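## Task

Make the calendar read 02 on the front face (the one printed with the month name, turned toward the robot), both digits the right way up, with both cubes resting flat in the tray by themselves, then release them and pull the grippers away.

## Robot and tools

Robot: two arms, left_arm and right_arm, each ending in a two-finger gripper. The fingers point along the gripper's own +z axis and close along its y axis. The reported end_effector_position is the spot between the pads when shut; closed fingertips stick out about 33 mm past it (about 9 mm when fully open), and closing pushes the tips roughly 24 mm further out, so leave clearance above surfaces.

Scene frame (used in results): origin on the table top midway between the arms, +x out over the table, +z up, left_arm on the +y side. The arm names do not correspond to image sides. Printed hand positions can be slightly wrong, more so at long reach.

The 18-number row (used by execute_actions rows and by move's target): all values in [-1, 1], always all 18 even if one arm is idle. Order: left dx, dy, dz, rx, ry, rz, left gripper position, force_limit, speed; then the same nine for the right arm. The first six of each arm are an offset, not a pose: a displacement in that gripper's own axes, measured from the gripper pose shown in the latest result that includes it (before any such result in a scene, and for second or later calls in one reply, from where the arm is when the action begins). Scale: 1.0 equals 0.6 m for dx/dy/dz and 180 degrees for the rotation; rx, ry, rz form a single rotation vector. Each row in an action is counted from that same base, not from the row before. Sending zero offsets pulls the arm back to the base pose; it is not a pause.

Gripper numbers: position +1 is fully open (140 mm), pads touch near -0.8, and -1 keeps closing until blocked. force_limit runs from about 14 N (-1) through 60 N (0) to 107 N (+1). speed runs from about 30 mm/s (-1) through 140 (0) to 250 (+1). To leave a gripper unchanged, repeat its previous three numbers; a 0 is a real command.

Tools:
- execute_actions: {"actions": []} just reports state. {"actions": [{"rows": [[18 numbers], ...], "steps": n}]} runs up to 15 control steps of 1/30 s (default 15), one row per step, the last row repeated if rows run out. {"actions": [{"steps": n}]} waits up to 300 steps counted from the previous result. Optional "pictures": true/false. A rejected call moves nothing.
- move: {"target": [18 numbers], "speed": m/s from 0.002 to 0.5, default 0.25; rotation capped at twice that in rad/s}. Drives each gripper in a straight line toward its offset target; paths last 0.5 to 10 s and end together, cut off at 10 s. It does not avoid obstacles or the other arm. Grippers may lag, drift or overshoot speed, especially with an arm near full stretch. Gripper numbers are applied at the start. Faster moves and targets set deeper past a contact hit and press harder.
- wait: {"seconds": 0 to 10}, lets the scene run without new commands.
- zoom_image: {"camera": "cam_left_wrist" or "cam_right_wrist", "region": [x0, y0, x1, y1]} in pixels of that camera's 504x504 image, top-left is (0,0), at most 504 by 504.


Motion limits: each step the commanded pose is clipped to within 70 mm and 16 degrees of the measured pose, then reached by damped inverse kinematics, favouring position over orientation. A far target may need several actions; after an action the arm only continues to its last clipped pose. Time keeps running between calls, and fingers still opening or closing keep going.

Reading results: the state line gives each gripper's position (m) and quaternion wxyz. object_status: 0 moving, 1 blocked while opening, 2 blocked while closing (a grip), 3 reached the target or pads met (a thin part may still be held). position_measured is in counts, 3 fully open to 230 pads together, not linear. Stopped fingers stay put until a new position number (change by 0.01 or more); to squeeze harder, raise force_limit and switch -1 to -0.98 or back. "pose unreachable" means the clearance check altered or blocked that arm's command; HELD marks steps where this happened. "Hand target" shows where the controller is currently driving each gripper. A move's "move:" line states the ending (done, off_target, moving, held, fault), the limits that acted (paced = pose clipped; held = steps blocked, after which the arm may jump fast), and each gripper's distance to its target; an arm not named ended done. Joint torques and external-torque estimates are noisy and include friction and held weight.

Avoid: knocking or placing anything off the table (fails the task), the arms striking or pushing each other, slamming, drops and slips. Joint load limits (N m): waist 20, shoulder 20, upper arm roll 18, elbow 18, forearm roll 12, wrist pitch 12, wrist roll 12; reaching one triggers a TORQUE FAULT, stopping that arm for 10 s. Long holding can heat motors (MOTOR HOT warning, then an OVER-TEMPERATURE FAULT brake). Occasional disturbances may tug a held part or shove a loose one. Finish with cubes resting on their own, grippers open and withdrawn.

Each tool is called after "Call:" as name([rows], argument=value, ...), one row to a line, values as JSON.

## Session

Call:
execute_actions(actions=[])

Scene clock: 0.00 s of 7600.00 s.
left_arm: end_effector_position=(+0.5970, -0.0224, +0.1517) position_measured=3 object_status=3 end_effector_quat_wxyz=(+0.043, +0.247, +0.962, -0.109) | right_arm: end_effector_position=(+0.0281, -0.5375, +0.1926) position_measured=3 object_status=3 end_effector_quat_wxyz=(-0.264, -0.176, +0.788, +0.528)
Joint positions: left_arm=[-0.545  0.508 -0.187 -1.594 -0.113  2.245  1.554] | right_arm=[-0.873  0.316  0.032 -2.109 -0.166  1.169  0.139]
Joint velocities: left_arm=[ 0.     0.002  0.001  0.002 -0.002 -0.001 -0.001] | right_arm=[-0.     0.    -0.001  0.001  0.001  0.001  0.001]
Joint torques (N m, as the joint torque sensors report them, + toward a larger angle): no reading
External joint torques (N m, as the arm's controller estimates them; a push from outside toward a larger angle lowers the number): no reading
Hand target (left_arm): +0.597, -0.022, +0.152; +0.043, +0.247, +0.962, -0.109
Hand target (right_arm): +0.028, -0.538, +0.193; -0.264, -0.176, +0.788, +0.528

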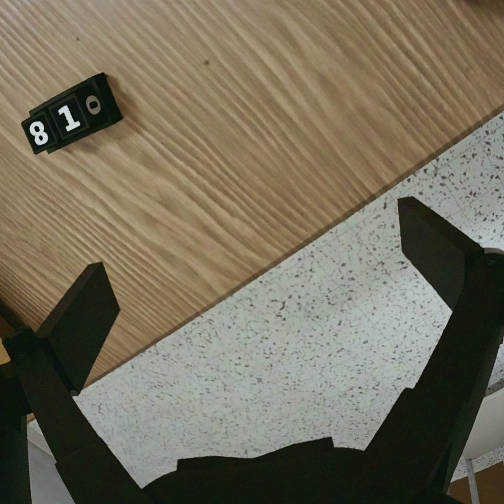

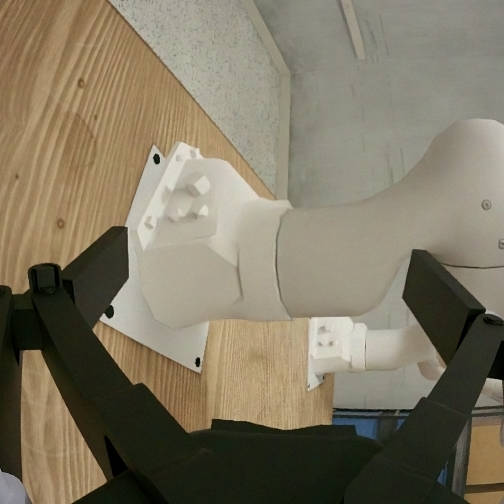

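Call:
move(target=[0.24,-0.308,-0.09,-0.07,0.028,-0.159,0.3,-0.5,0,0,0,0,0,0,0,1,0,0])

Scene clock: 10.30 s of 7600.00 s.
left_arm: end_effector_position=(+0.3798, -0.0976, +0.2181) position_measured=91 object_status=3 end_effector_quat_wxyz=(+0.000, +0.005, +1.000, -0.001) | right_arm: end_effector_position=(+0.0281, -0.5375, +0.1926) position_measured=3 object_status=3 end_effector_quat_wxyz=(-0.264, -0.176, +0.788, +0.528)
Joint positions: left_arm=[-1.024  0.261 -0.045 -1.728  0.011  1.992  0.628] | right_arm=[-0.873  0.316  0.032 -2.109 -0.166  1.169  0.139]
Joint velocities: left_arm=[ 0.    -0.     0.001  0.    -0.001 -0.003 -0.028] | right_arm=[-0.  0. -0. -0.  0.  0. -0.]
Joint torques (N m, as the joint torque sensors report them, + toward a larger angle): left_arm=[ -0.99 -38.94   0.76  24.29   1.43   2.1   -0.37] | right_arm=[  0.52 -34.99  -0.02  17.09   0.37  -1.47   0.19]
External joint torques (N m, as the arm's controller estimates them; a push from outside toward a larger angle lowers the number): left_arm=[-1.1   1.64  0.81  0.12  0.71 -0.36 -0.37] | right_arm=[ 0.5  -0.13 -0.44  0.3   0.16  0.03  0.13]
Hand target (left_arm): +0.380, -0.097, +0.218; +0.001, -0.001, +1.000, +0.000
Hand target (right_arm): +0.028, -0.538, +0.193; -0.264, -0.176, +0.788, +0.528
Off the commanded pose (left_arm): 0.004 m, 1 deg.
Off the commanded pose (right_arm): 0.000 m, 0 deg.
After step 90, 5.03 s passed at rest.
move: off_target (left_arm)

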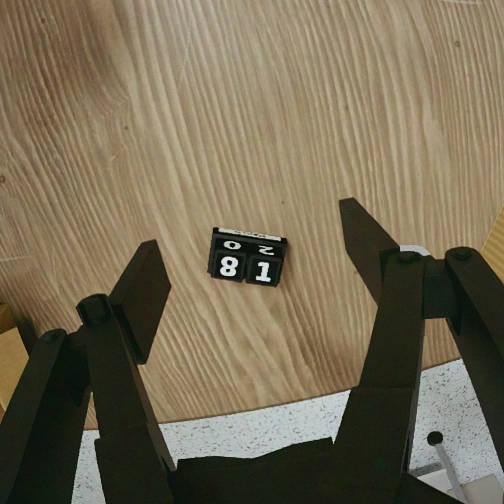

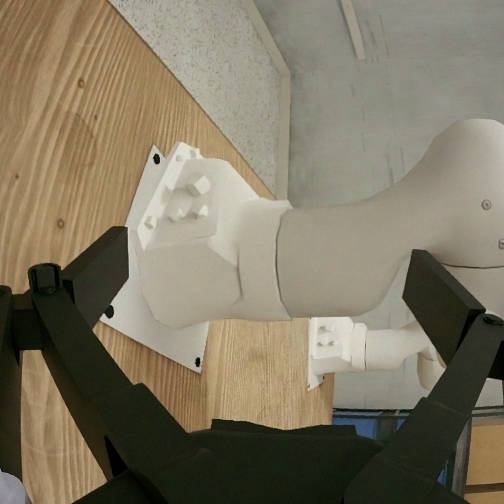

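Call:
zoom_image(camera="cam_left_wrist", region=[195,210,295,310])

Call:
move(target=[-0.167,-0.043,0.19,0,0,-0.393,0.3,-0.5,0,0,0,0,0,0,0,1,0,0])

Region (195, 210, 295, 310) of cam_left_wrist's 504x504 image, scaled by 5.040, with more detail than that image has.

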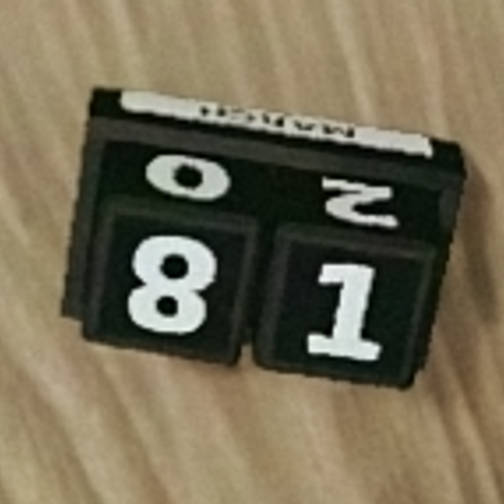

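Scene clock: 24.50 s of 7600.00 s.
left_arm: end_effector_position=(+0.4818, -0.1266, +0.1064) position_measured=91 object_status=3 end_effector_quat_wxyz=(-0.002, -0.570, +0.822, -0.003) | right_arm: end_effector_position=(+0.0281, -0.5375, +0.1926) position_measured=3 object_status=3 end_effector_quat_wxyz=(-0.264, -0.176, +0.788, +0.528)
Joint positions: left_arm=[-1.214  0.664  0.319 -1.43  -0.226  2.064 -0.377] | right_arm=[-0.873  0.316  0.032 -2.109 -0.166  1.169  0.139]
Joint velocities: left_arm=[ 0.001 -0.001 -0.     0.001 -0.    -0.002 -0.026] | right_arm=[ 0.    -0.001  0.    -0.001  0.    -0.001 -0.   ]
Joint torques (N m, as the joint torque sensors report them, + toward a larger angle): left_arm=[ -0.91 -47.62   7.32  23.49  -0.04   2.12  -0.37] | right_arm=[  0.82 -35.28   0.08  16.91   0.37  -1.46   0.18]
External joint torques (N m, as the arm's controller estimates them; a push from outside toward a larger angle lowers the number): left_arm=[-1.15  2.08  0.7   0.1  -0.76 -0.42 -0.37] | right_arm=[ 0.83 -0.43 -0.31  0.18  0.17  0.05  0.12]
Hand target (left_arm): +0.481, -0.127, +0.106; -0.003, -0.576, +0.818, -0.002
Hand target (right_arm): +0.028, -0.538, +0.193; -0.264, -0.176, +0.788, +0.528
Off the commanded pose (left_arm): 0.004 m, 1 deg.
Off the commanded pose (right_arm): 0.000 m, 0 deg.
After step 90, 7.87 s passed at rest.
move: off_target (left_arm)

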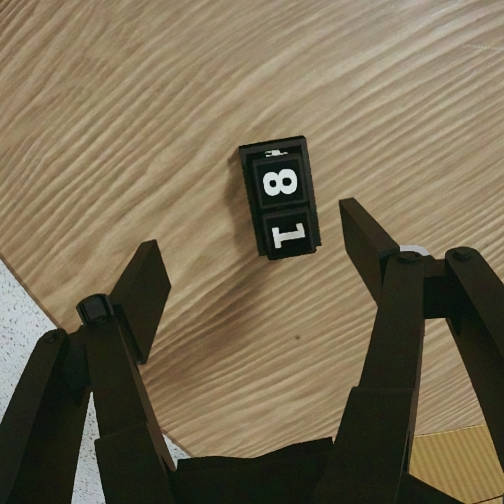

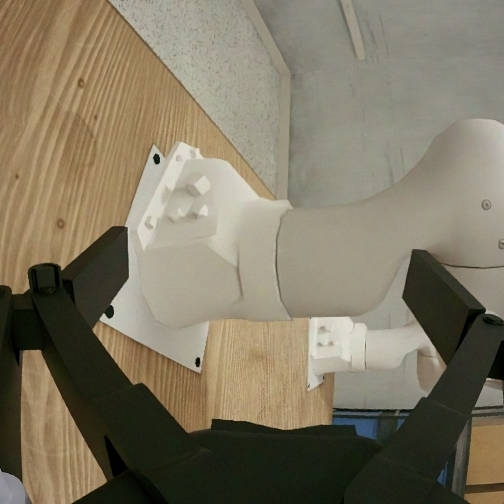

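Call:
move(target=[0.033,0.03,0.07,0,0,0.015,0.3,-0.5,0,0,0,0,0,0,0,1,0,0], speed=0.08)

Scene clock: 36.67 s of 7600.00 s.
left_arm: end_effector_position=(+0.4585, -0.1379, +0.0646) position_measured=91 object_status=3 end_effector_quat_wxyz=(-0.002, -0.554, +0.832, -0.001) | right_arm: end_effector_position=(+0.0281, -0.5375, +0.1926) position_measured=3 object_status=3 end_effector_quat_wxyz=(-0.264, -0.176, +0.788, +0.528)
Joint positions: left_arm=[-1.236  0.693  0.291 -1.49  -0.226  2.152 -0.37 ] | right_arm=[-0.873  0.316  0.032 -2.109 -0.166  1.169  0.139]
Joint velocities: left_arm=[-0.     0.001 -0.001 -0.    -0.     0.011  0.004] | right_arm=[-0.001 -0.     0.001 -0.001 -0.001 -0.001  0.   ]
Joint torques (N m, as the joint torque sensors report them, + toward a larger angle): left_arm=[ -0.14 -48.73   5.44  21.3    1.11   2.83   0.18] | right_arm=[  0.61 -35.32   0.27  17.25   0.35  -1.46   0.21]
External joint torques (N m, as the arm's controller estimates them; a push from outside toward a larger angle lowers the number): left_arm=[-0.09  1.02 -0.8  -1.51  0.44  0.32  0.18] | right_arm=[ 0.6  -0.56 -0.15  0.54  0.15  0.05  0.15]
Hand target (left_arm): +0.458, -0.139, +0.064; -0.001, -0.551, +0.835, -0.003
Hand target (right_arm): +0.028, -0.538, +0.193; -0.264, -0.176, +0.788, +0.528
Off the commanded pose (left_arm): 0.001 m, 1 deg.
Off the commanded pose (right_arm): 0.000 m, 0 deg.
After step 90, 8.07 s passed at rest.
move: done

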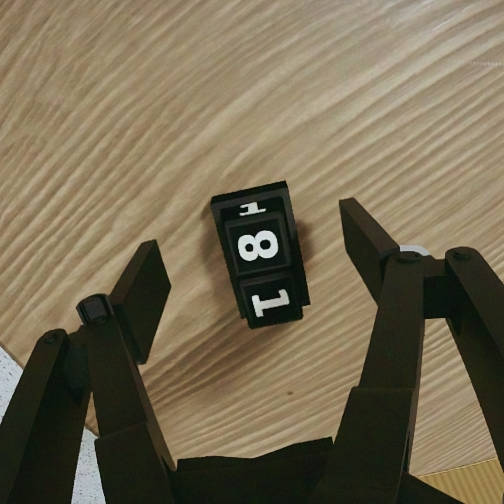

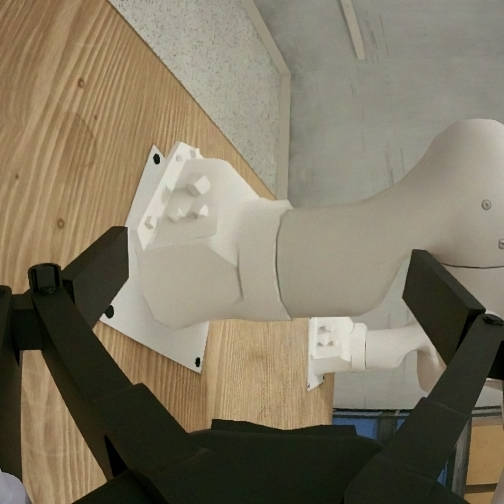

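Call:
move(target=[0.006,0.003,0.029,0,0,0,0.3,-0.5,0,0,0,0,0,0,0,1,0,0], speed=0.03)

Call:
move(target=[0,0,0,0,0,0,-1,-0.5,0,0,0,0,0,0,0,1,0,0])

Call:
move(target=[0,0,-0.09,0,0,0,-1,-0.5,0,0,0,0,0,0,0,1,0,0], speed=0.06)

Scene clock: 46.40 s of 7600.00 s.
left_arm: end_effector_position=(+0.4573, -0.1386, +0.0482) position_measured=91 object_status=3 end_effector_quat_wxyz=(-0.001, -0.553, +0.833, -0.000) | right_arm: end_effector_position=(+0.0281, -0.5375, +0.1926) position_measured=3 object_status=3 end_effector_quat_wxyz=(-0.264, -0.176, +0.788, +0.528)
Joint positions: left_arm=[-1.236  0.717  0.286 -1.493 -0.229  2.177 -0.368] | right_arm=[-0.873  0.316  0.032 -2.109 -0.166  1.169  0.139]
Joint velocities: left_arm=[ 0.002 -0.     0.001  0.     0.001  0.009 -0.001] | right_arm=[-0.001  0.     0.     0.002 -0.    -0.001 -0.001]
Joint torques (N m, as the joint torque sensors report them, + toward a larger angle): left_arm=[ -0.7  -48.52   5.55  21.26  -0.03   2.82  -0.25] | right_arm=[  0.77 -35.41   0.04  16.9    0.39  -1.47   0.2 ]
External joint torques (N m, as the arm's controller estimates them; a push from outside toward a larger angle lowers the number): left_arm=[-1.    1.47 -1.03 -1.23 -0.7   0.32 -0.25] | right_arm=[ 0.8  -0.58 -0.34  0.14  0.18  0.04  0.15]
Hand target (left_arm): +0.456, -0.141, +0.047; -0.002, -0.554, +0.832, -0.001
Hand target (right_arm): +0.028, -0.538, +0.193; -0.264, -0.176, +0.788, +0.528
Off the commanded pose (left_arm): 0.003 m, 0 deg.
Off the commanded pose (right_arm): 0.000 m, 0 deg.
After step 90, 5.83 s passed at rest.
move: done

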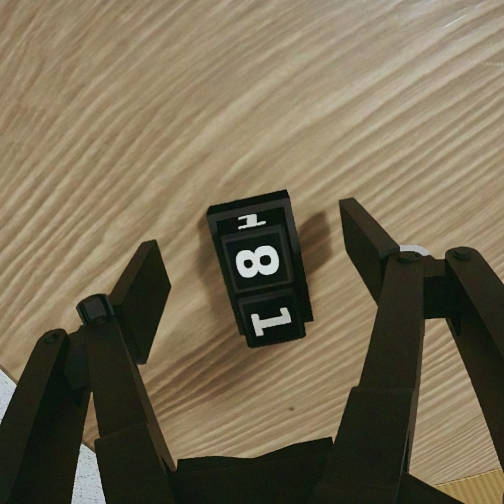

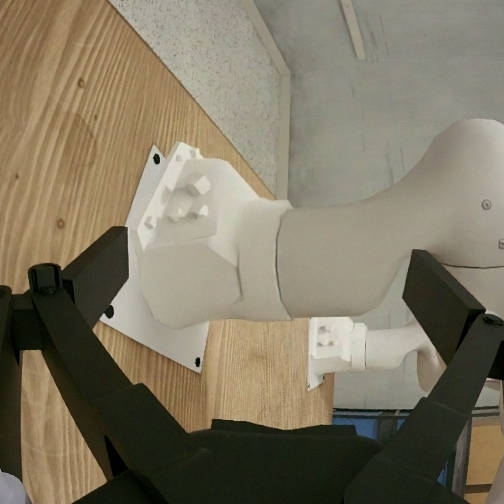

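Scene clock: 47.10 s of 7600.00 s.
left_arm: end_effector_position=(+0.4579, -0.1398, +0.0503) position_measured=187 object_status=2 end_effector_quat_wxyz=(-0.001, -0.553, +0.833, -0.002) | right_arm: end_effector_position=(+0.0281, -0.5375, +0.1926) position_measured=3 object_status=3 end_effector_quat_wxyz=(-0.264, -0.176, +0.788, +0.528)
Joint positions: left_arm=[-1.236  0.714  0.286 -1.492 -0.229  2.177 -0.368] | right_arm=[-0.873  0.316  0.032 -2.109 -0.166  1.169  0.139]
Joint velocities: left_arm=[ 0.001  0.    -0.001 -0.     0.    -0.    -0.001] | right_arm=[ 0.001  0.002 -0.001  0.    -0.     0.001 -0.001]
Joint torques (N m, as the joint torque sensors report them, + toward a larger angle): left_arm=[  0.24 -47.63   6.52  20.73   0.71   2.49  -0.11] | right_arm=[  0.7  -35.43   0.17  16.93   0.35  -1.44   0.14]
External joint torques (N m, as the arm's controller estimates them; a push from outside toward a larger angle lowers the number): left_arm=[ 0.32  2.46  0.21 -1.9   0.04 -0.03 -0.11] | right_arm=[ 0.7  -0.61 -0.23  0.16  0.14  0.06  0.09]
Hand target (left_arm): +0.457, -0.139, +0.048; -0.001, -0.553, +0.833, -0.000
Hand target (right_arm): +0.028, -0.538, +0.193; -0.264, -0.176, +0.788, +0.528
Off the commanded pose (left_arm): 0.003 m, 0 deg.
Off the commanded pose (right_arm): 0.000 m, 0 deg.
move: done

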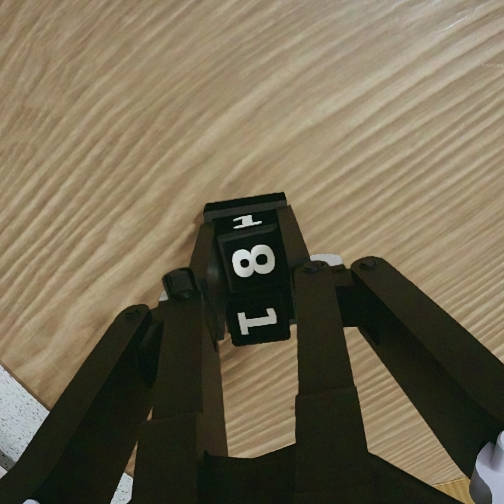

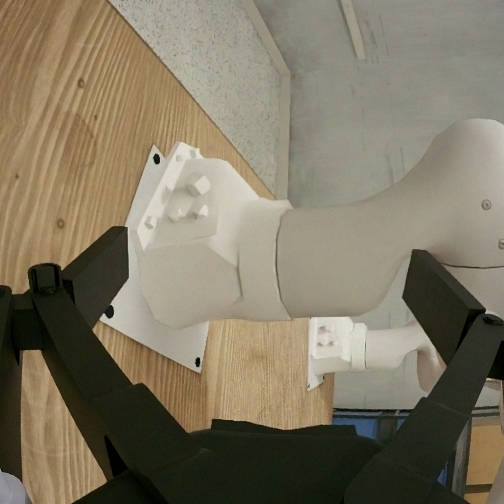

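Scene clock: 48.40 s of 7600.00 s.
left_arm: end_effector_position=(+0.4576, -0.1402, +0.1037) position_measured=187 object_status=2 end_effector_quat_wxyz=(-0.002, -0.551, +0.834, -0.004) | right_arm: end_effector_position=(+0.0281, -0.5375, +0.1926) position_measured=3 object_status=3 end_effector_quat_wxyz=(-0.264, -0.176, +0.788, +0.528)
Joint positions: left_arm=[-1.244  0.644  0.302 -1.467 -0.212  2.086 -0.374] | right_arm=[-0.873  0.316  0.032 -2.109 -0.166  1.169  0.139]
Joint velocities: left_arm=[-0.001  0.     0.002  0.    -0.001 -0.012 -0.003] | right_arm=[-0.001 -0.     0.    -0.001 -0.001  0.     0.001]
Joint torques (N m, as the joint torque sensors report them, + toward a larger angle): left_arm=[ -0.44 -48.3    7.19  23.12   1.5    2.14  -0.3 ] | right_arm=[  0.56 -35.24  -0.15  16.87   0.35  -1.49   0.22]
External joint torques (N m, as the arm's controller estimates them; a push from outside toward a larger angle lowers the number): left_arm=[-0.43  0.94  1.13 -0.28  0.8  -0.41 -0.3 ] | right_arm=[ 0.61 -0.36 -0.51  0.09  0.15  0.02  0.16]
Hand target (left_arm): +0.457, -0.139, +0.104; -0.001, -0.553, +0.833, -0.002
Hand target (right_arm): +0.028, -0.538, +0.193; -0.264, -0.176, +0.788, +0.528
Off the commanded pose (left_arm): 0.001 m, 0 deg.
Off the commanded pose (right_arm): 0.000 m, 0 deg.
move: done

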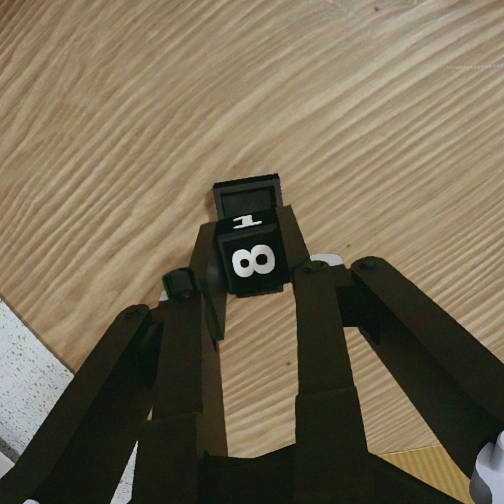

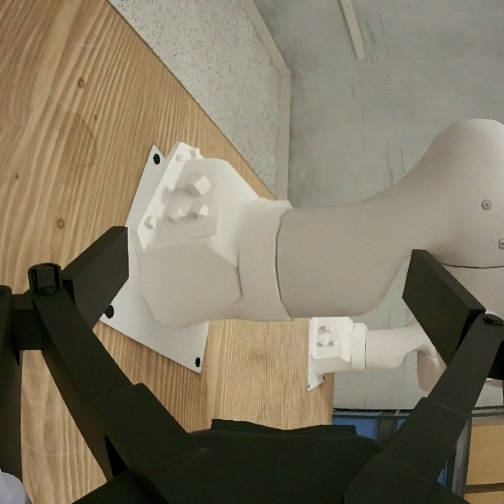

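Call:
move(target=[0,0.18,0,0,0,0,-1,-0.5,0,0,0,0,0,0,0,1,0,0], speed=0.15)

Call:
move(target=[0,0,0.095,0,0,0,-1,-0.5,0,0,0,0,0,0,0,1,0,0], speed=0.04)

Call:
move(target=[0,0,0.006,0,0,0,-1,-0.5,0,0,0,0,0,0,0,1,0,0], speed=0.008)

Scene clock: 56.90 s of 7600.00 s.
left_arm: end_effector_position=(+0.3574, -0.0953, +0.1006) position_measured=187 object_status=2 end_effector_quat_wxyz=(-0.003, -0.547, +0.837, -0.001) | right_arm: end_effector_position=(+0.0281, -0.5375, +0.1926) position_measured=3 object_status=3 end_effector_quat_wxyz=(-0.264, -0.176, +0.788, +0.528)
Joint positions: left_arm=[-1.408  0.363  0.342 -1.924 -0.164  2.263 -0.452] | right_arm=[-0.873  0.316  0.032 -2.109 -0.166  1.169  0.139]
Joint velocities: left_arm=[-0.008  0.     0.009 -0.     0.001  0.013 -0.02 ] | right_arm=[ 0.    -0.001  0.     0.001  0.    -0.001 -0.001]
Joint torques (N m, as the joint torque sensors report them, + toward a larger angle): left_arm=[ -0.31 -39.79   5.87  20.46   1.26   2.88  -0.35] | right_arm=[  0.69 -35.21  -0.06  17.09   0.33  -1.49   0.2 ]
External joint torques (N m, as the arm's controller estimates them; a push from outside toward a larger angle lowers the number): left_arm=[-0.33 -0.06  1.67 -1.87  0.64  0.35 -0.35] | right_arm=[ 0.61 -0.28 -0.55  0.27  0.12  0.02  0.15]
Hand target (left_arm): +0.358, -0.096, +0.101; -0.002, -0.551, +0.834, -0.003
Hand target (right_arm): +0.028, -0.538, +0.193; -0.264, -0.176, +0.788, +0.528
Off the commanded pose (left_arm): 0.004 m, 1 deg.
Off the commanded pose (right_arm): 0.000 m, 0 deg.
After step 130, 2.87 s passed at rest.
move: off_target (left_arm)

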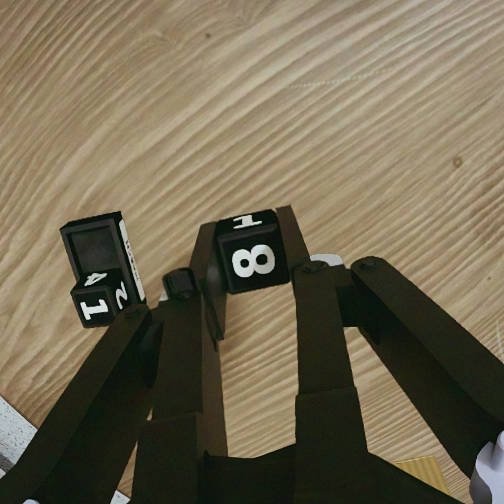

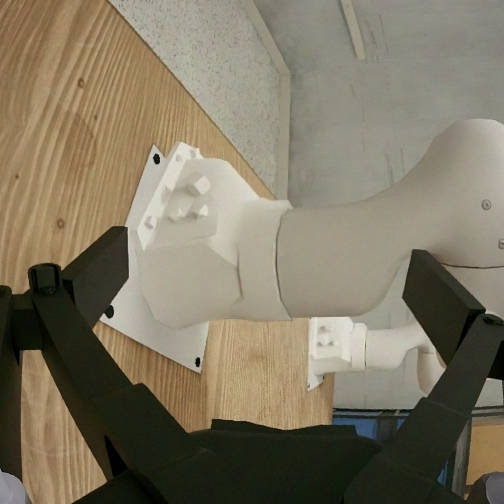

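Scene clock: 58.63 s of 7600.00 s.
left_arm: end_effector_position=(+0.3573, -0.0950, +0.0445) position_measured=187 object_status=2 end_effector_quat_wxyz=(-0.002, -0.549, +0.836, +0.001) | right_arm: end_effector_position=(+0.0281, -0.5375, +0.1926) position_measured=3 object_status=3 end_effector_quat_wxyz=(-0.264, -0.176, +0.788, +0.528)
Joint positions: left_arm=[-1.388  0.455  0.314 -1.945 -0.202  2.369 -0.432] | right_arm=[-0.873  0.316  0.032 -2.109 -0.166  1.169  0.139]
Joint velocities: left_arm=[ 0.006  0.    -0.004  0.    -0.002  0.015  0.006] | right_arm=[-0.001  0.    -0.001  0.001 -0.    -0.001 -0.   ]
Joint torques (N m, as the joint torque sensors report them, + toward a larger angle): left_arm=[  1.33 -40.18   3.87  19.68  -0.15   2.79   0.12] | right_arm=[  1.02 -35.16  -0.04  16.88   0.36  -1.46   0.2 ]
External joint torques (N m, as the arm's controller estimates them; a push from outside toward a larger angle lowers the number): left_arm=[ 1.36  1.06 -0.94 -1.26 -0.72  0.29  0.12] | right_arm=[ 1.12 -0.26 -0.35  0.07  0.16  0.04  0.15]
Hand target (left_arm): +0.358, -0.096, +0.044; -0.003, -0.548, +0.837, -0.001
Hand target (right_arm): +0.028, -0.538, +0.193; -0.264, -0.176, +0.788, +0.528
Off the commanded pose (left_arm): 0.001 m, 0 deg.
Off the commanded pose (right_arm): 0.000 m, 0 deg.
move: done

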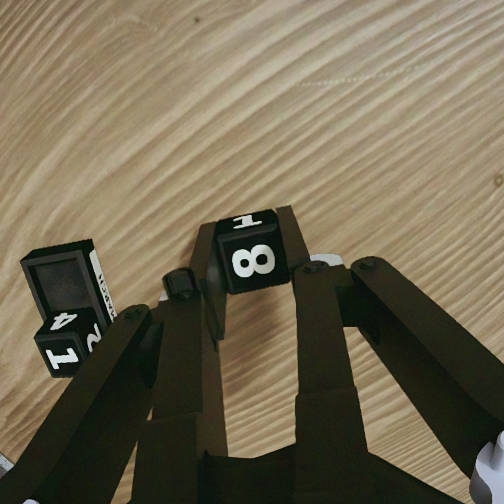

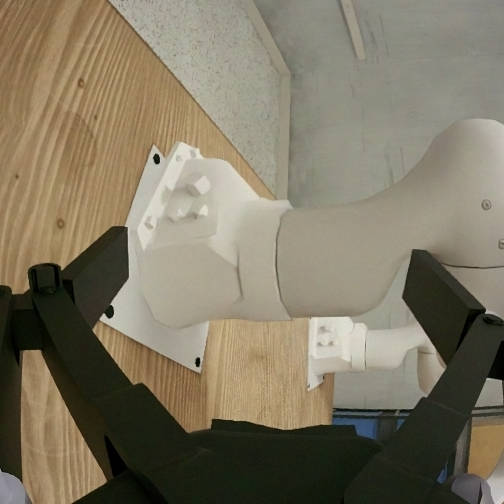

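Scene clock: 59.33 s of 7600.00 s.
left_arm: end_effector_position=(+0.3576, -0.0945, +0.0418) position_measured=187 object_status=2 end_effector_quat_wxyz=(-0.001, -0.549, +0.836, +0.001) | right_arm: end_effector_position=(+0.0281, -0.5375, +0.1926) position_measured=3 object_status=3 end_effector_quat_wxyz=(-0.264, -0.176, +0.788, +0.528)
Joint positions: left_arm=[-1.388  0.46   0.314 -1.945 -0.202  2.373 -0.432] | right_arm=[-0.873  0.316  0.032 -2.109 -0.166  1.169  0.139]
Joint velocities: left_arm=[-0.     0.001  0.     0.    -0.001  0.003 -0.   ] | right_arm=[-0.001 -0.001 -0.002  0.    -0.001  0.    -0.002]
Joint torques (N m, as the joint torque sensors report them, + toward a larger angle): left_arm=[  0.7  -39.79   4.38  19.83  -0.18   2.88   0.  ] | right_arm=[  0.75 -35.09   0.23  17.04   0.38  -1.45   0.22]
External joint torques (N m, as the arm's controller estimates them; a push from outside toward a larger angle lowers the number): left_arm=[ 0.84  1.64 -0.4  -1.13 -0.74  0.37  0.  ] | right_arm=[ 0.79 -0.19 -0.14  0.26  0.18  0.05  0.17]
Hand target (left_arm): +0.357, -0.095, +0.041; -0.002, -0.549, +0.836, +0.001
Hand target (right_arm): +0.028, -0.538, +0.193; -0.264, -0.176, +0.788, +0.528
Off the commanded pose (left_arm): 0.001 m, 0 deg.
Off the commanded pose (right_arm): 0.000 m, 0 deg.
move: done

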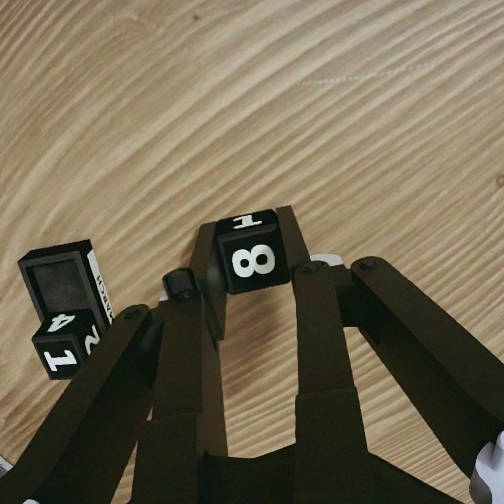

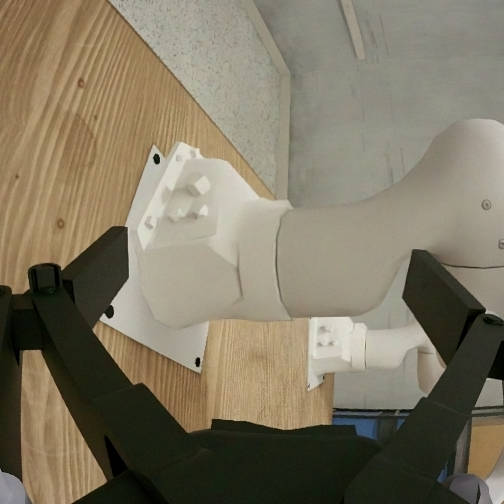

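Call:
move(target=[0,0,0,0,0,0,0.1,-0.5,0,0,0,0,0,0,0,1,0,0])

Call:
move(target=[0,0,-0.075,0,0,0,0.1,-0.5,0,0,0,0,0,0,0,1,0,0], speed=0.1)

Call:
move(target=[-0.05,-0.183,0,0,0,0,0.1,-0.5,0,0,0,0,0,0,0,1,0,0], speed=0.15)

Call:
move(target=[0,0,0.05,0,0,0,0.1,-0.5,0,0,0,0,0,0,0,1,0,0], speed=0.04)

Scene clock: 67.53 s of 7600.00 s.
left_arm: end_effector_position=(+0.3577, -0.0946, +0.0418) position_measured=117 object_status=3 end_effector_quat_wxyz=(-0.001, -0.549, +0.836, +0.001) | right_arm: end_effector_position=(+0.0281, -0.5375, +0.1926) position_measured=3 object_status=3 end_effector_quat_wxyz=(-0.264, -0.176, +0.788, +0.528)
Joint positions: left_arm=[-1.388  0.46   0.314 -1.945 -0.202  2.373 -0.432] | right_arm=[-0.873  0.316  0.032 -2.109 -0.166  1.169  0.139]
Joint velocities: left_arm=[ 0.    -0.001  0.001  0.    -0.     0.     0.   ] | right_arm=[-0.     0.001 -0.    -0.001  0.001  0.    -0.001]
Joint torques (N m, as the joint torque sensors report them, + toward a larger angle): left_arm=[  0.11 -40.7    4.9   19.77   0.59   2.39  -0.08] | right_arm=[  0.64 -35.17   0.17  16.91   0.37  -1.48   0.18]
External joint torques (N m, as the arm's controller estimates them; a push from outside toward a larger angle lowers the number): left_arm=[ 0.01  0.79 -0.09 -1.18  0.03 -0.12 -0.08] | right_arm=[ 0.78 -0.4  -0.11  0.18  0.17  0.03  0.12]
Hand target (left_arm): +0.358, -0.094, +0.042; -0.001, -0.549, +0.836, +0.001
Hand target (right_arm): +0.028, -0.538, +0.193; -0.264, -0.176, +0.788, +0.528
Off the commanded pose (left_arm): 0.000 m, 0 deg.
Off the commanded pose (right_arm): 0.000 m, 0 deg.
After step 90, 4.50 s passed at rest.
move: done

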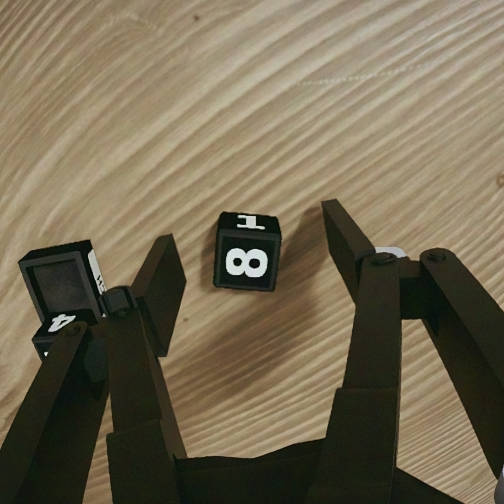

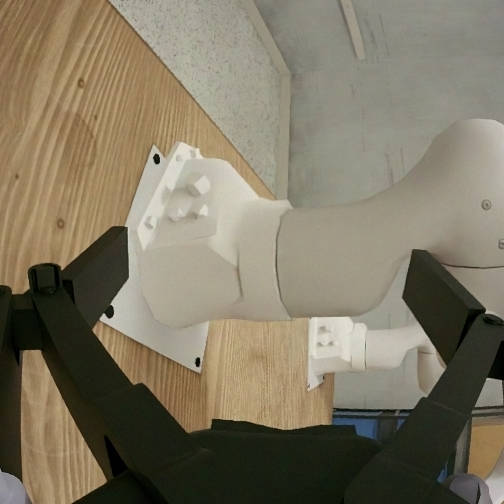

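Scene clock: 68.50 s of 7600.00 s.
left_arm: end_effector_position=(+0.3577, -0.0957, +0.0867) position_measured=117 object_status=3 end_effector_quat_wxyz=(-0.003, -0.547, +0.837, -0.001) | right_arm: end_effector_position=(+0.0281, -0.5375, +0.1926) position_measured=3 object_status=3 end_effector_quat_wxyz=(-0.264, -0.176, +0.788, +0.528)
Joint positions: left_arm=[-1.403  0.385  0.335 -1.93  -0.172  2.29  -0.447] | right_arm=[-0.873  0.316  0.032 -2.109 -0.166  1.169  0.139]
Joint velocities: left_arm=[ 0.     0.001  0.001 -0.     0.    -0.011 -0.006] | right_arm=[ 0.    -0.001  0.    -0.001 -0.     0.001 -0.   ]
Joint torques (N m, as the joint torque sensors report them, + toward a larger angle): left_arm=[ -0.84 -39.35   5.86  21.24   1.35   2.14  -0.31] | right_arm=[  0.73 -34.92   0.15  17.08   0.37  -1.47   0.18]
External joint torques (N m, as the arm's controller estimates them; a push from outside toward a larger angle lowers the number): left_arm=[-0.94  0.72  1.43 -0.72  0.74 -0.39 -0.31] | right_arm=[ 0.7  -0.06 -0.28  0.34  0.16  0.04  0.12]
Hand target (left_arm): +0.357, -0.094, +0.086; -0.001, -0.549, +0.836, +0.001
Hand target (right_arm): +0.028, -0.538, +0.193; -0.264, -0.176, +0.788, +0.528
Off the commanded pose (left_arm): 0.001 m, 0 deg.
Off the commanded pose (right_arm): 0.000 m, 0 deg.
move: done

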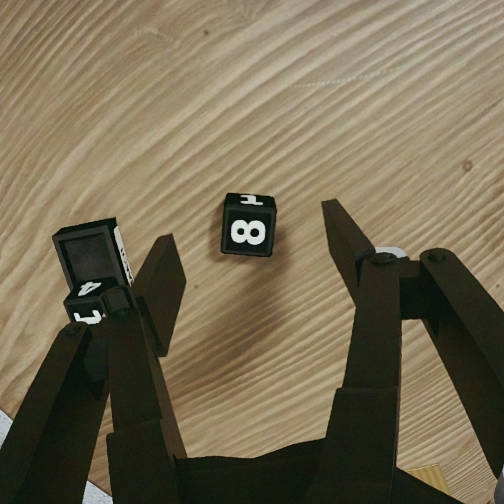

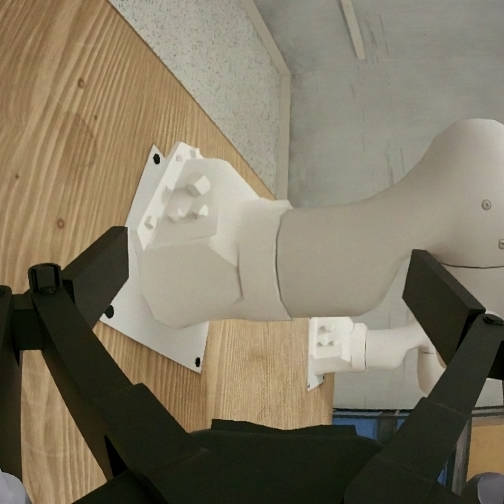

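Scene clock: 69.90 s of 7600.00 s.
left_arm: end_effector_position=(+0.4705, -0.1156, +0.0891) position_measured=117 object_status=3 end_effector_quat_wxyz=(-0.003, -0.551, +0.834, -0.004) | right_arm: end_effector_position=(+0.0281, -0.5375, +0.1926) position_measured=3 object_status=3 end_effector_quat_wxyz=(-0.264, -0.176, +0.788, +0.528)
Joint positions: left_arm=[-1.209  0.625  0.294 -1.536 -0.21   2.138 -0.334] | right_arm=[-0.873  0.316  0.032 -2.109 -0.166  1.169  0.139]
Joint velocities: left_arm=[ 0.003  0.001  0.001 -0.    -0.001 -0.01   0.014] | right_arm=[-0.001 -0.001 -0.    -0.    -0.    -0.     0.   ]
Joint torques (N m, as the joint torque sensors report them, + toward a larger angle): left_arm=[  0.94 -46.4    5.28  22.61   1.23   2.18   0.1 ] | right_arm=[  0.62 -35.18  -0.08  17.29   0.36  -1.43   0.27]
External joint torques (N m, as the arm's controller estimates them; a push from outside toward a larger angle lowers the number): left_arm=[ 0.73  2.   -0.78 -0.41  0.55 -0.35  0.1 ] | right_arm=[ 0.62 -0.29 -0.49  0.52  0.15  0.08  0.21]
Hand target (left_arm): +0.470, -0.114, +0.088; -0.003, -0.547, +0.837, -0.002
Hand target (right_arm): +0.028, -0.538, +0.193; -0.264, -0.176, +0.788, +0.528
Off the commanded pose (left_arm): 0.004 m, 1 deg.
Off the commanded pose (right_arm): 0.000 m, 0 deg.
move: off_target (left_arm)

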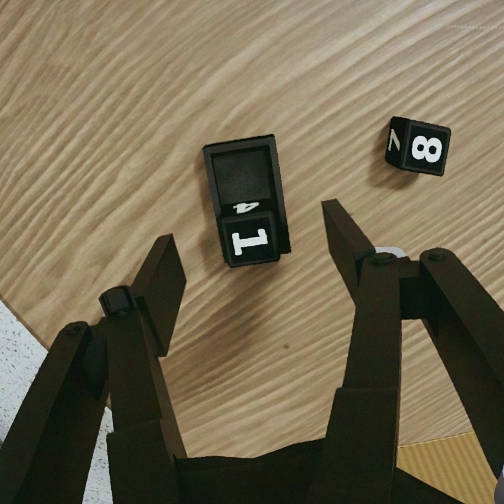

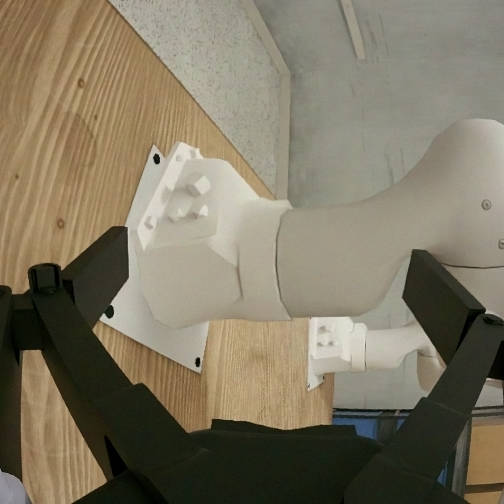

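Scene clock: 70.93 s of 7600.00 s.
left_arm: end_effector_position=(+0.4703, -0.1152, +0.0598) position_measured=117 object_status=3 end_effector_quat_wxyz=(-0.002, -0.553, +0.833, -0.002) | right_arm: end_effector_position=(+0.0281, -0.5375, +0.1926) position_measured=3 object_status=3 end_effector_quat_wxyz=(-0.264, -0.176, +0.788, +0.528)
Joint positions: left_arm=[-1.205  0.666  0.285 -1.548 -0.219  2.186 -0.333] | right_arm=[-0.873  0.316  0.032 -2.109 -0.166  1.169  0.139]
Joint velocities: left_arm=[ 0.003 -0.001 -0.003  0.     0.     0.014  0.003] | right_arm=[-0.     0.001  0.001 -0.     0.001 -0.     0.001]
Joint torques (N m, as the joint torque sensors report them, + toward a larger angle): left_arm=[  1.3  -47.67   5.45  21.35  -0.07   2.93   0.2 ] | right_arm=[  0.9  -35.35   0.12  16.88   0.36  -1.47   0.22]
External joint torques (N m, as the arm's controller estimates them; a push from outside toward a larger angle lowers the number): left_arm=[ 1.48  1.32 -0.47 -1.3  -0.73  0.42  0.2 ] | right_arm=[ 0.88 -0.51 -0.3   0.11  0.15  0.04  0.16]
Hand target (left_arm): +0.471, -0.116, +0.059; -0.003, -0.551, +0.834, -0.004
Hand target (right_arm): +0.028, -0.538, +0.193; -0.264, -0.176, +0.788, +0.528
Off the commanded pose (left_arm): 0.001 m, 0 deg.
Off the commanded pose (right_arm): 0.000 m, 0 deg.
move: done

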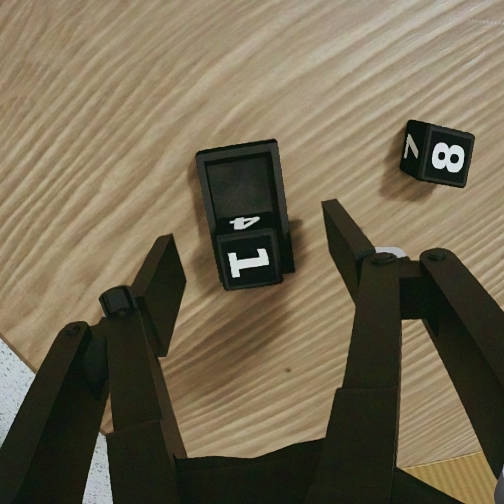

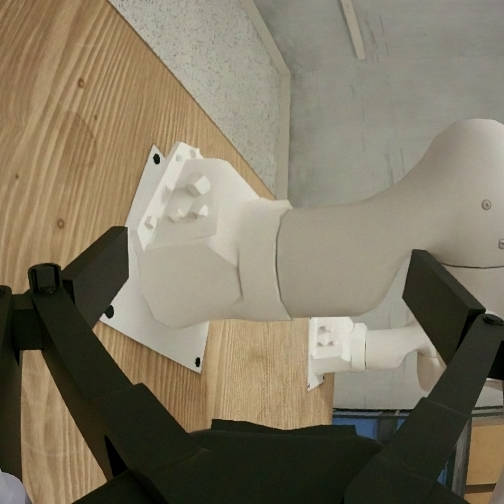

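Call:
move(target=[-0.011,-0.005,0.014,0,0,0,0.1,-0.5,0,0,0,0,0,0,0,1,0,0], speed=0.03)

Call:
move(target=[0,0,0,0,0,0,-1,-0.5,0,0,0,0,0,0,0,1,0,0])

Call:
move(target=[0.045,0,-0.005,0,0,0,-1,-0.5,0,0,0,0,0,0,0,1,0,0], speed=0.02)

Scene clock: 78.53 s of 7600.00 s.
left_arm: end_effector_position=(+0.4759, -0.1101, +0.0526) position_measured=117 object_status=3 end_effector_quat_wxyz=(-0.001, -0.555, +0.832, -0.001) | right_arm: end_effector_position=(+0.0281, -0.5375, +0.1926) position_measured=3 object_status=3 end_effector_quat_wxyz=(-0.264, -0.176, +0.788, +0.528)
Joint positions: left_arm=[-1.194  0.676  0.283 -1.55  -0.219  2.197 -0.328] | right_arm=[-0.873  0.316  0.032 -2.109 -0.166  1.169  0.139]
Joint velocities: left_arm=[ 0.003  0.001 -0.006  0.    -0.001  0.007  0.005] | right_arm=[ 0.    -0.     0.001  0.001  0.002  0.001 -0.001]
Joint torques (N m, as the joint torque sensors report them, + toward a larger angle): left_arm=[  0.98 -47.35   4.78  20.92   0.13   2.87   0.04] | right_arm=[  0.88 -35.39   0.27  17.07   0.34  -1.42   0.21]
External joint torques (N m, as the arm's controller estimates them; a push from outside toward a larger angle lowers the number): left_arm=[ 0.99  1.77 -1.33 -1.61 -0.53  0.35  0.04] | right_arm=[ 0.84 -0.46 -0.17  0.23  0.12  0.08  0.15]
Hand target (left_arm): +0.476, -0.110, +0.051; -0.002, -0.553, +0.833, -0.002
Hand target (right_arm): +0.028, -0.538, +0.193; -0.264, -0.176, +0.788, +0.528
Off the commanded pose (left_arm): 0.001 m, 0 deg.
Off the commanded pose (right_arm): 0.000 m, 0 deg.
After step 90, 3.87 s passed at rest.
move: done

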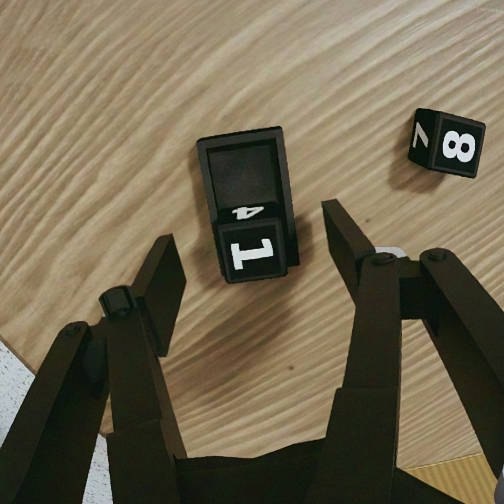

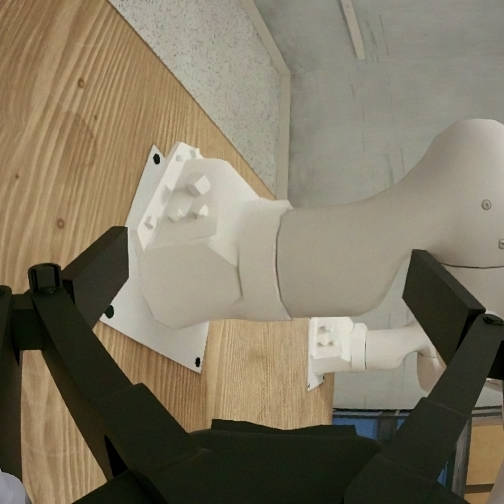

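Scene clock: 79.07 s of 7600.00 s.
left_arm: end_effector_position=(+0.4760, -0.1102, +0.0528) position_measured=187 object_status=2 end_effector_quat_wxyz=(-0.001, -0.555, +0.832, -0.001) | right_arm: end_effector_position=(+0.0281, -0.5375, +0.1926) position_measured=3 object_status=3 end_effector_quat_wxyz=(-0.264, -0.176, +0.788, +0.528)
Joint positions: left_arm=[-1.194  0.676  0.283 -1.55  -0.219  2.197 -0.328] | right_arm=[-0.873  0.316  0.032 -2.109 -0.166  1.169  0.139]
Joint velocities: left_arm=[ 0.     0.    -0.001  0.001 -0.001 -0.001  0.001] | right_arm=[ 0.     0.     0.    -0.    -0.     0.     0.002]
Joint torques (N m, as the joint torque sensors report them, + toward a larger angle): left_arm=[ -0.04 -47.75   6.32  21.57   0.68   2.47  -0.07] | right_arm=[  0.72 -35.28   0.19  17.03   0.36  -1.46   0.21]
External joint torques (N m, as the arm's controller estimates them; a push from outside toward a larger angle lowers the number): left_arm=[-0.08  1.4   0.19 -0.98  0.03 -0.05 -0.07] | right_arm=[ 0.75 -0.47 -0.19  0.29  0.16  0.04  0.16]
Hand target (left_arm): +0.476, -0.110, +0.053; -0.001, -0.555, +0.832, -0.001
Hand target (right_arm): +0.028, -0.538, +0.193; -0.264, -0.176, +0.788, +0.528
Off the commanded pose (left_arm): 0.000 m, 0 deg.
Off the commanded pose (right_arm): 0.000 m, 0 deg.
move: done

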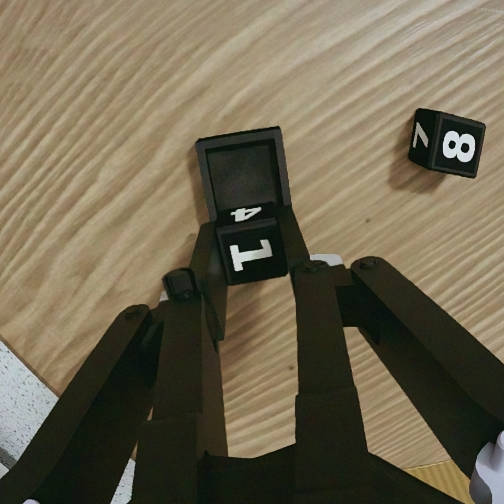

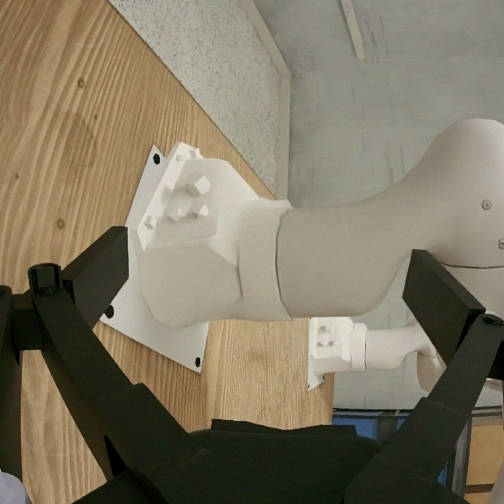

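Scene clock: 80.67 s of 7600.00 s.
left_arm: end_effector_position=(+0.4676, -0.1339, +0.0565) position_measured=187 object_status=2 end_effector_quat_wxyz=(+0.001, -0.551, +0.834, -0.003) | right_arm: end_effector_position=(+0.0281, -0.5375, +0.1926) position_measured=3 object_status=3 end_effector_quat_wxyz=(-0.264, -0.176, +0.788, +0.528)
Joint positions: left_arm=[-1.218  0.709  0.283 -1.483 -0.22   2.167 -0.356] | right_arm=[-0.873  0.316  0.032 -2.109 -0.166  1.169  0.139]
Joint velocities: left_arm=[-0.001  0.002  0.001  0.004 -0.001 -0.008 -0.011] | right_arm=[ 0.001 -0.002  0.001 -0.    -0.002  0.001 -0.   ]
Joint torques (N m, as the joint torque sensors report them, + toward a larger angle): left_arm=[ -0.59 -48.26   6.2   22.44  -0.05   2.08  -0.34] | right_arm=[  0.83 -35.56  -0.06  16.81   0.37  -1.46   0.21]
External joint torques (N m, as the arm's controller estimates them; a push from outside toward a larger angle lowers the number): left_arm=[-0.64  1.84 -0.08 -0.29 -0.73 -0.44 -0.34] | right_arm=[ 0.76 -0.61 -0.53  0.01  0.16  0.04  0.16]
Hand target (left_arm): +0.466, -0.135, +0.056; -0.000, -0.555, +0.832, -0.001
Hand target (right_arm): +0.028, -0.538, +0.193; -0.264, -0.176, +0.788, +0.528
Off the commanded pose (left_arm): 0.002 m, 0 deg.
Off the commanded pose (right_arm): 0.000 m, 0 deg.
move: done

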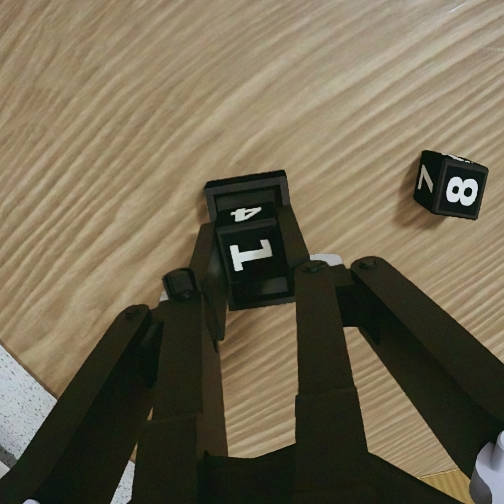

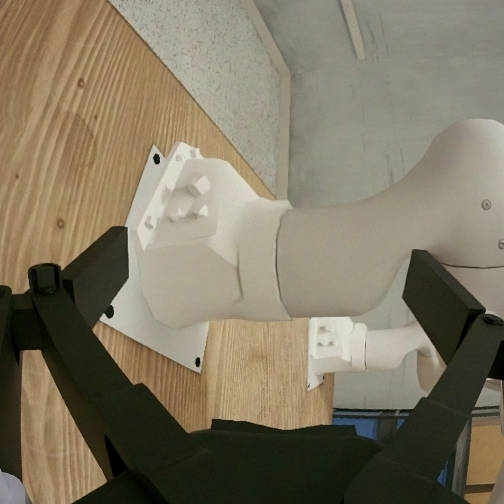

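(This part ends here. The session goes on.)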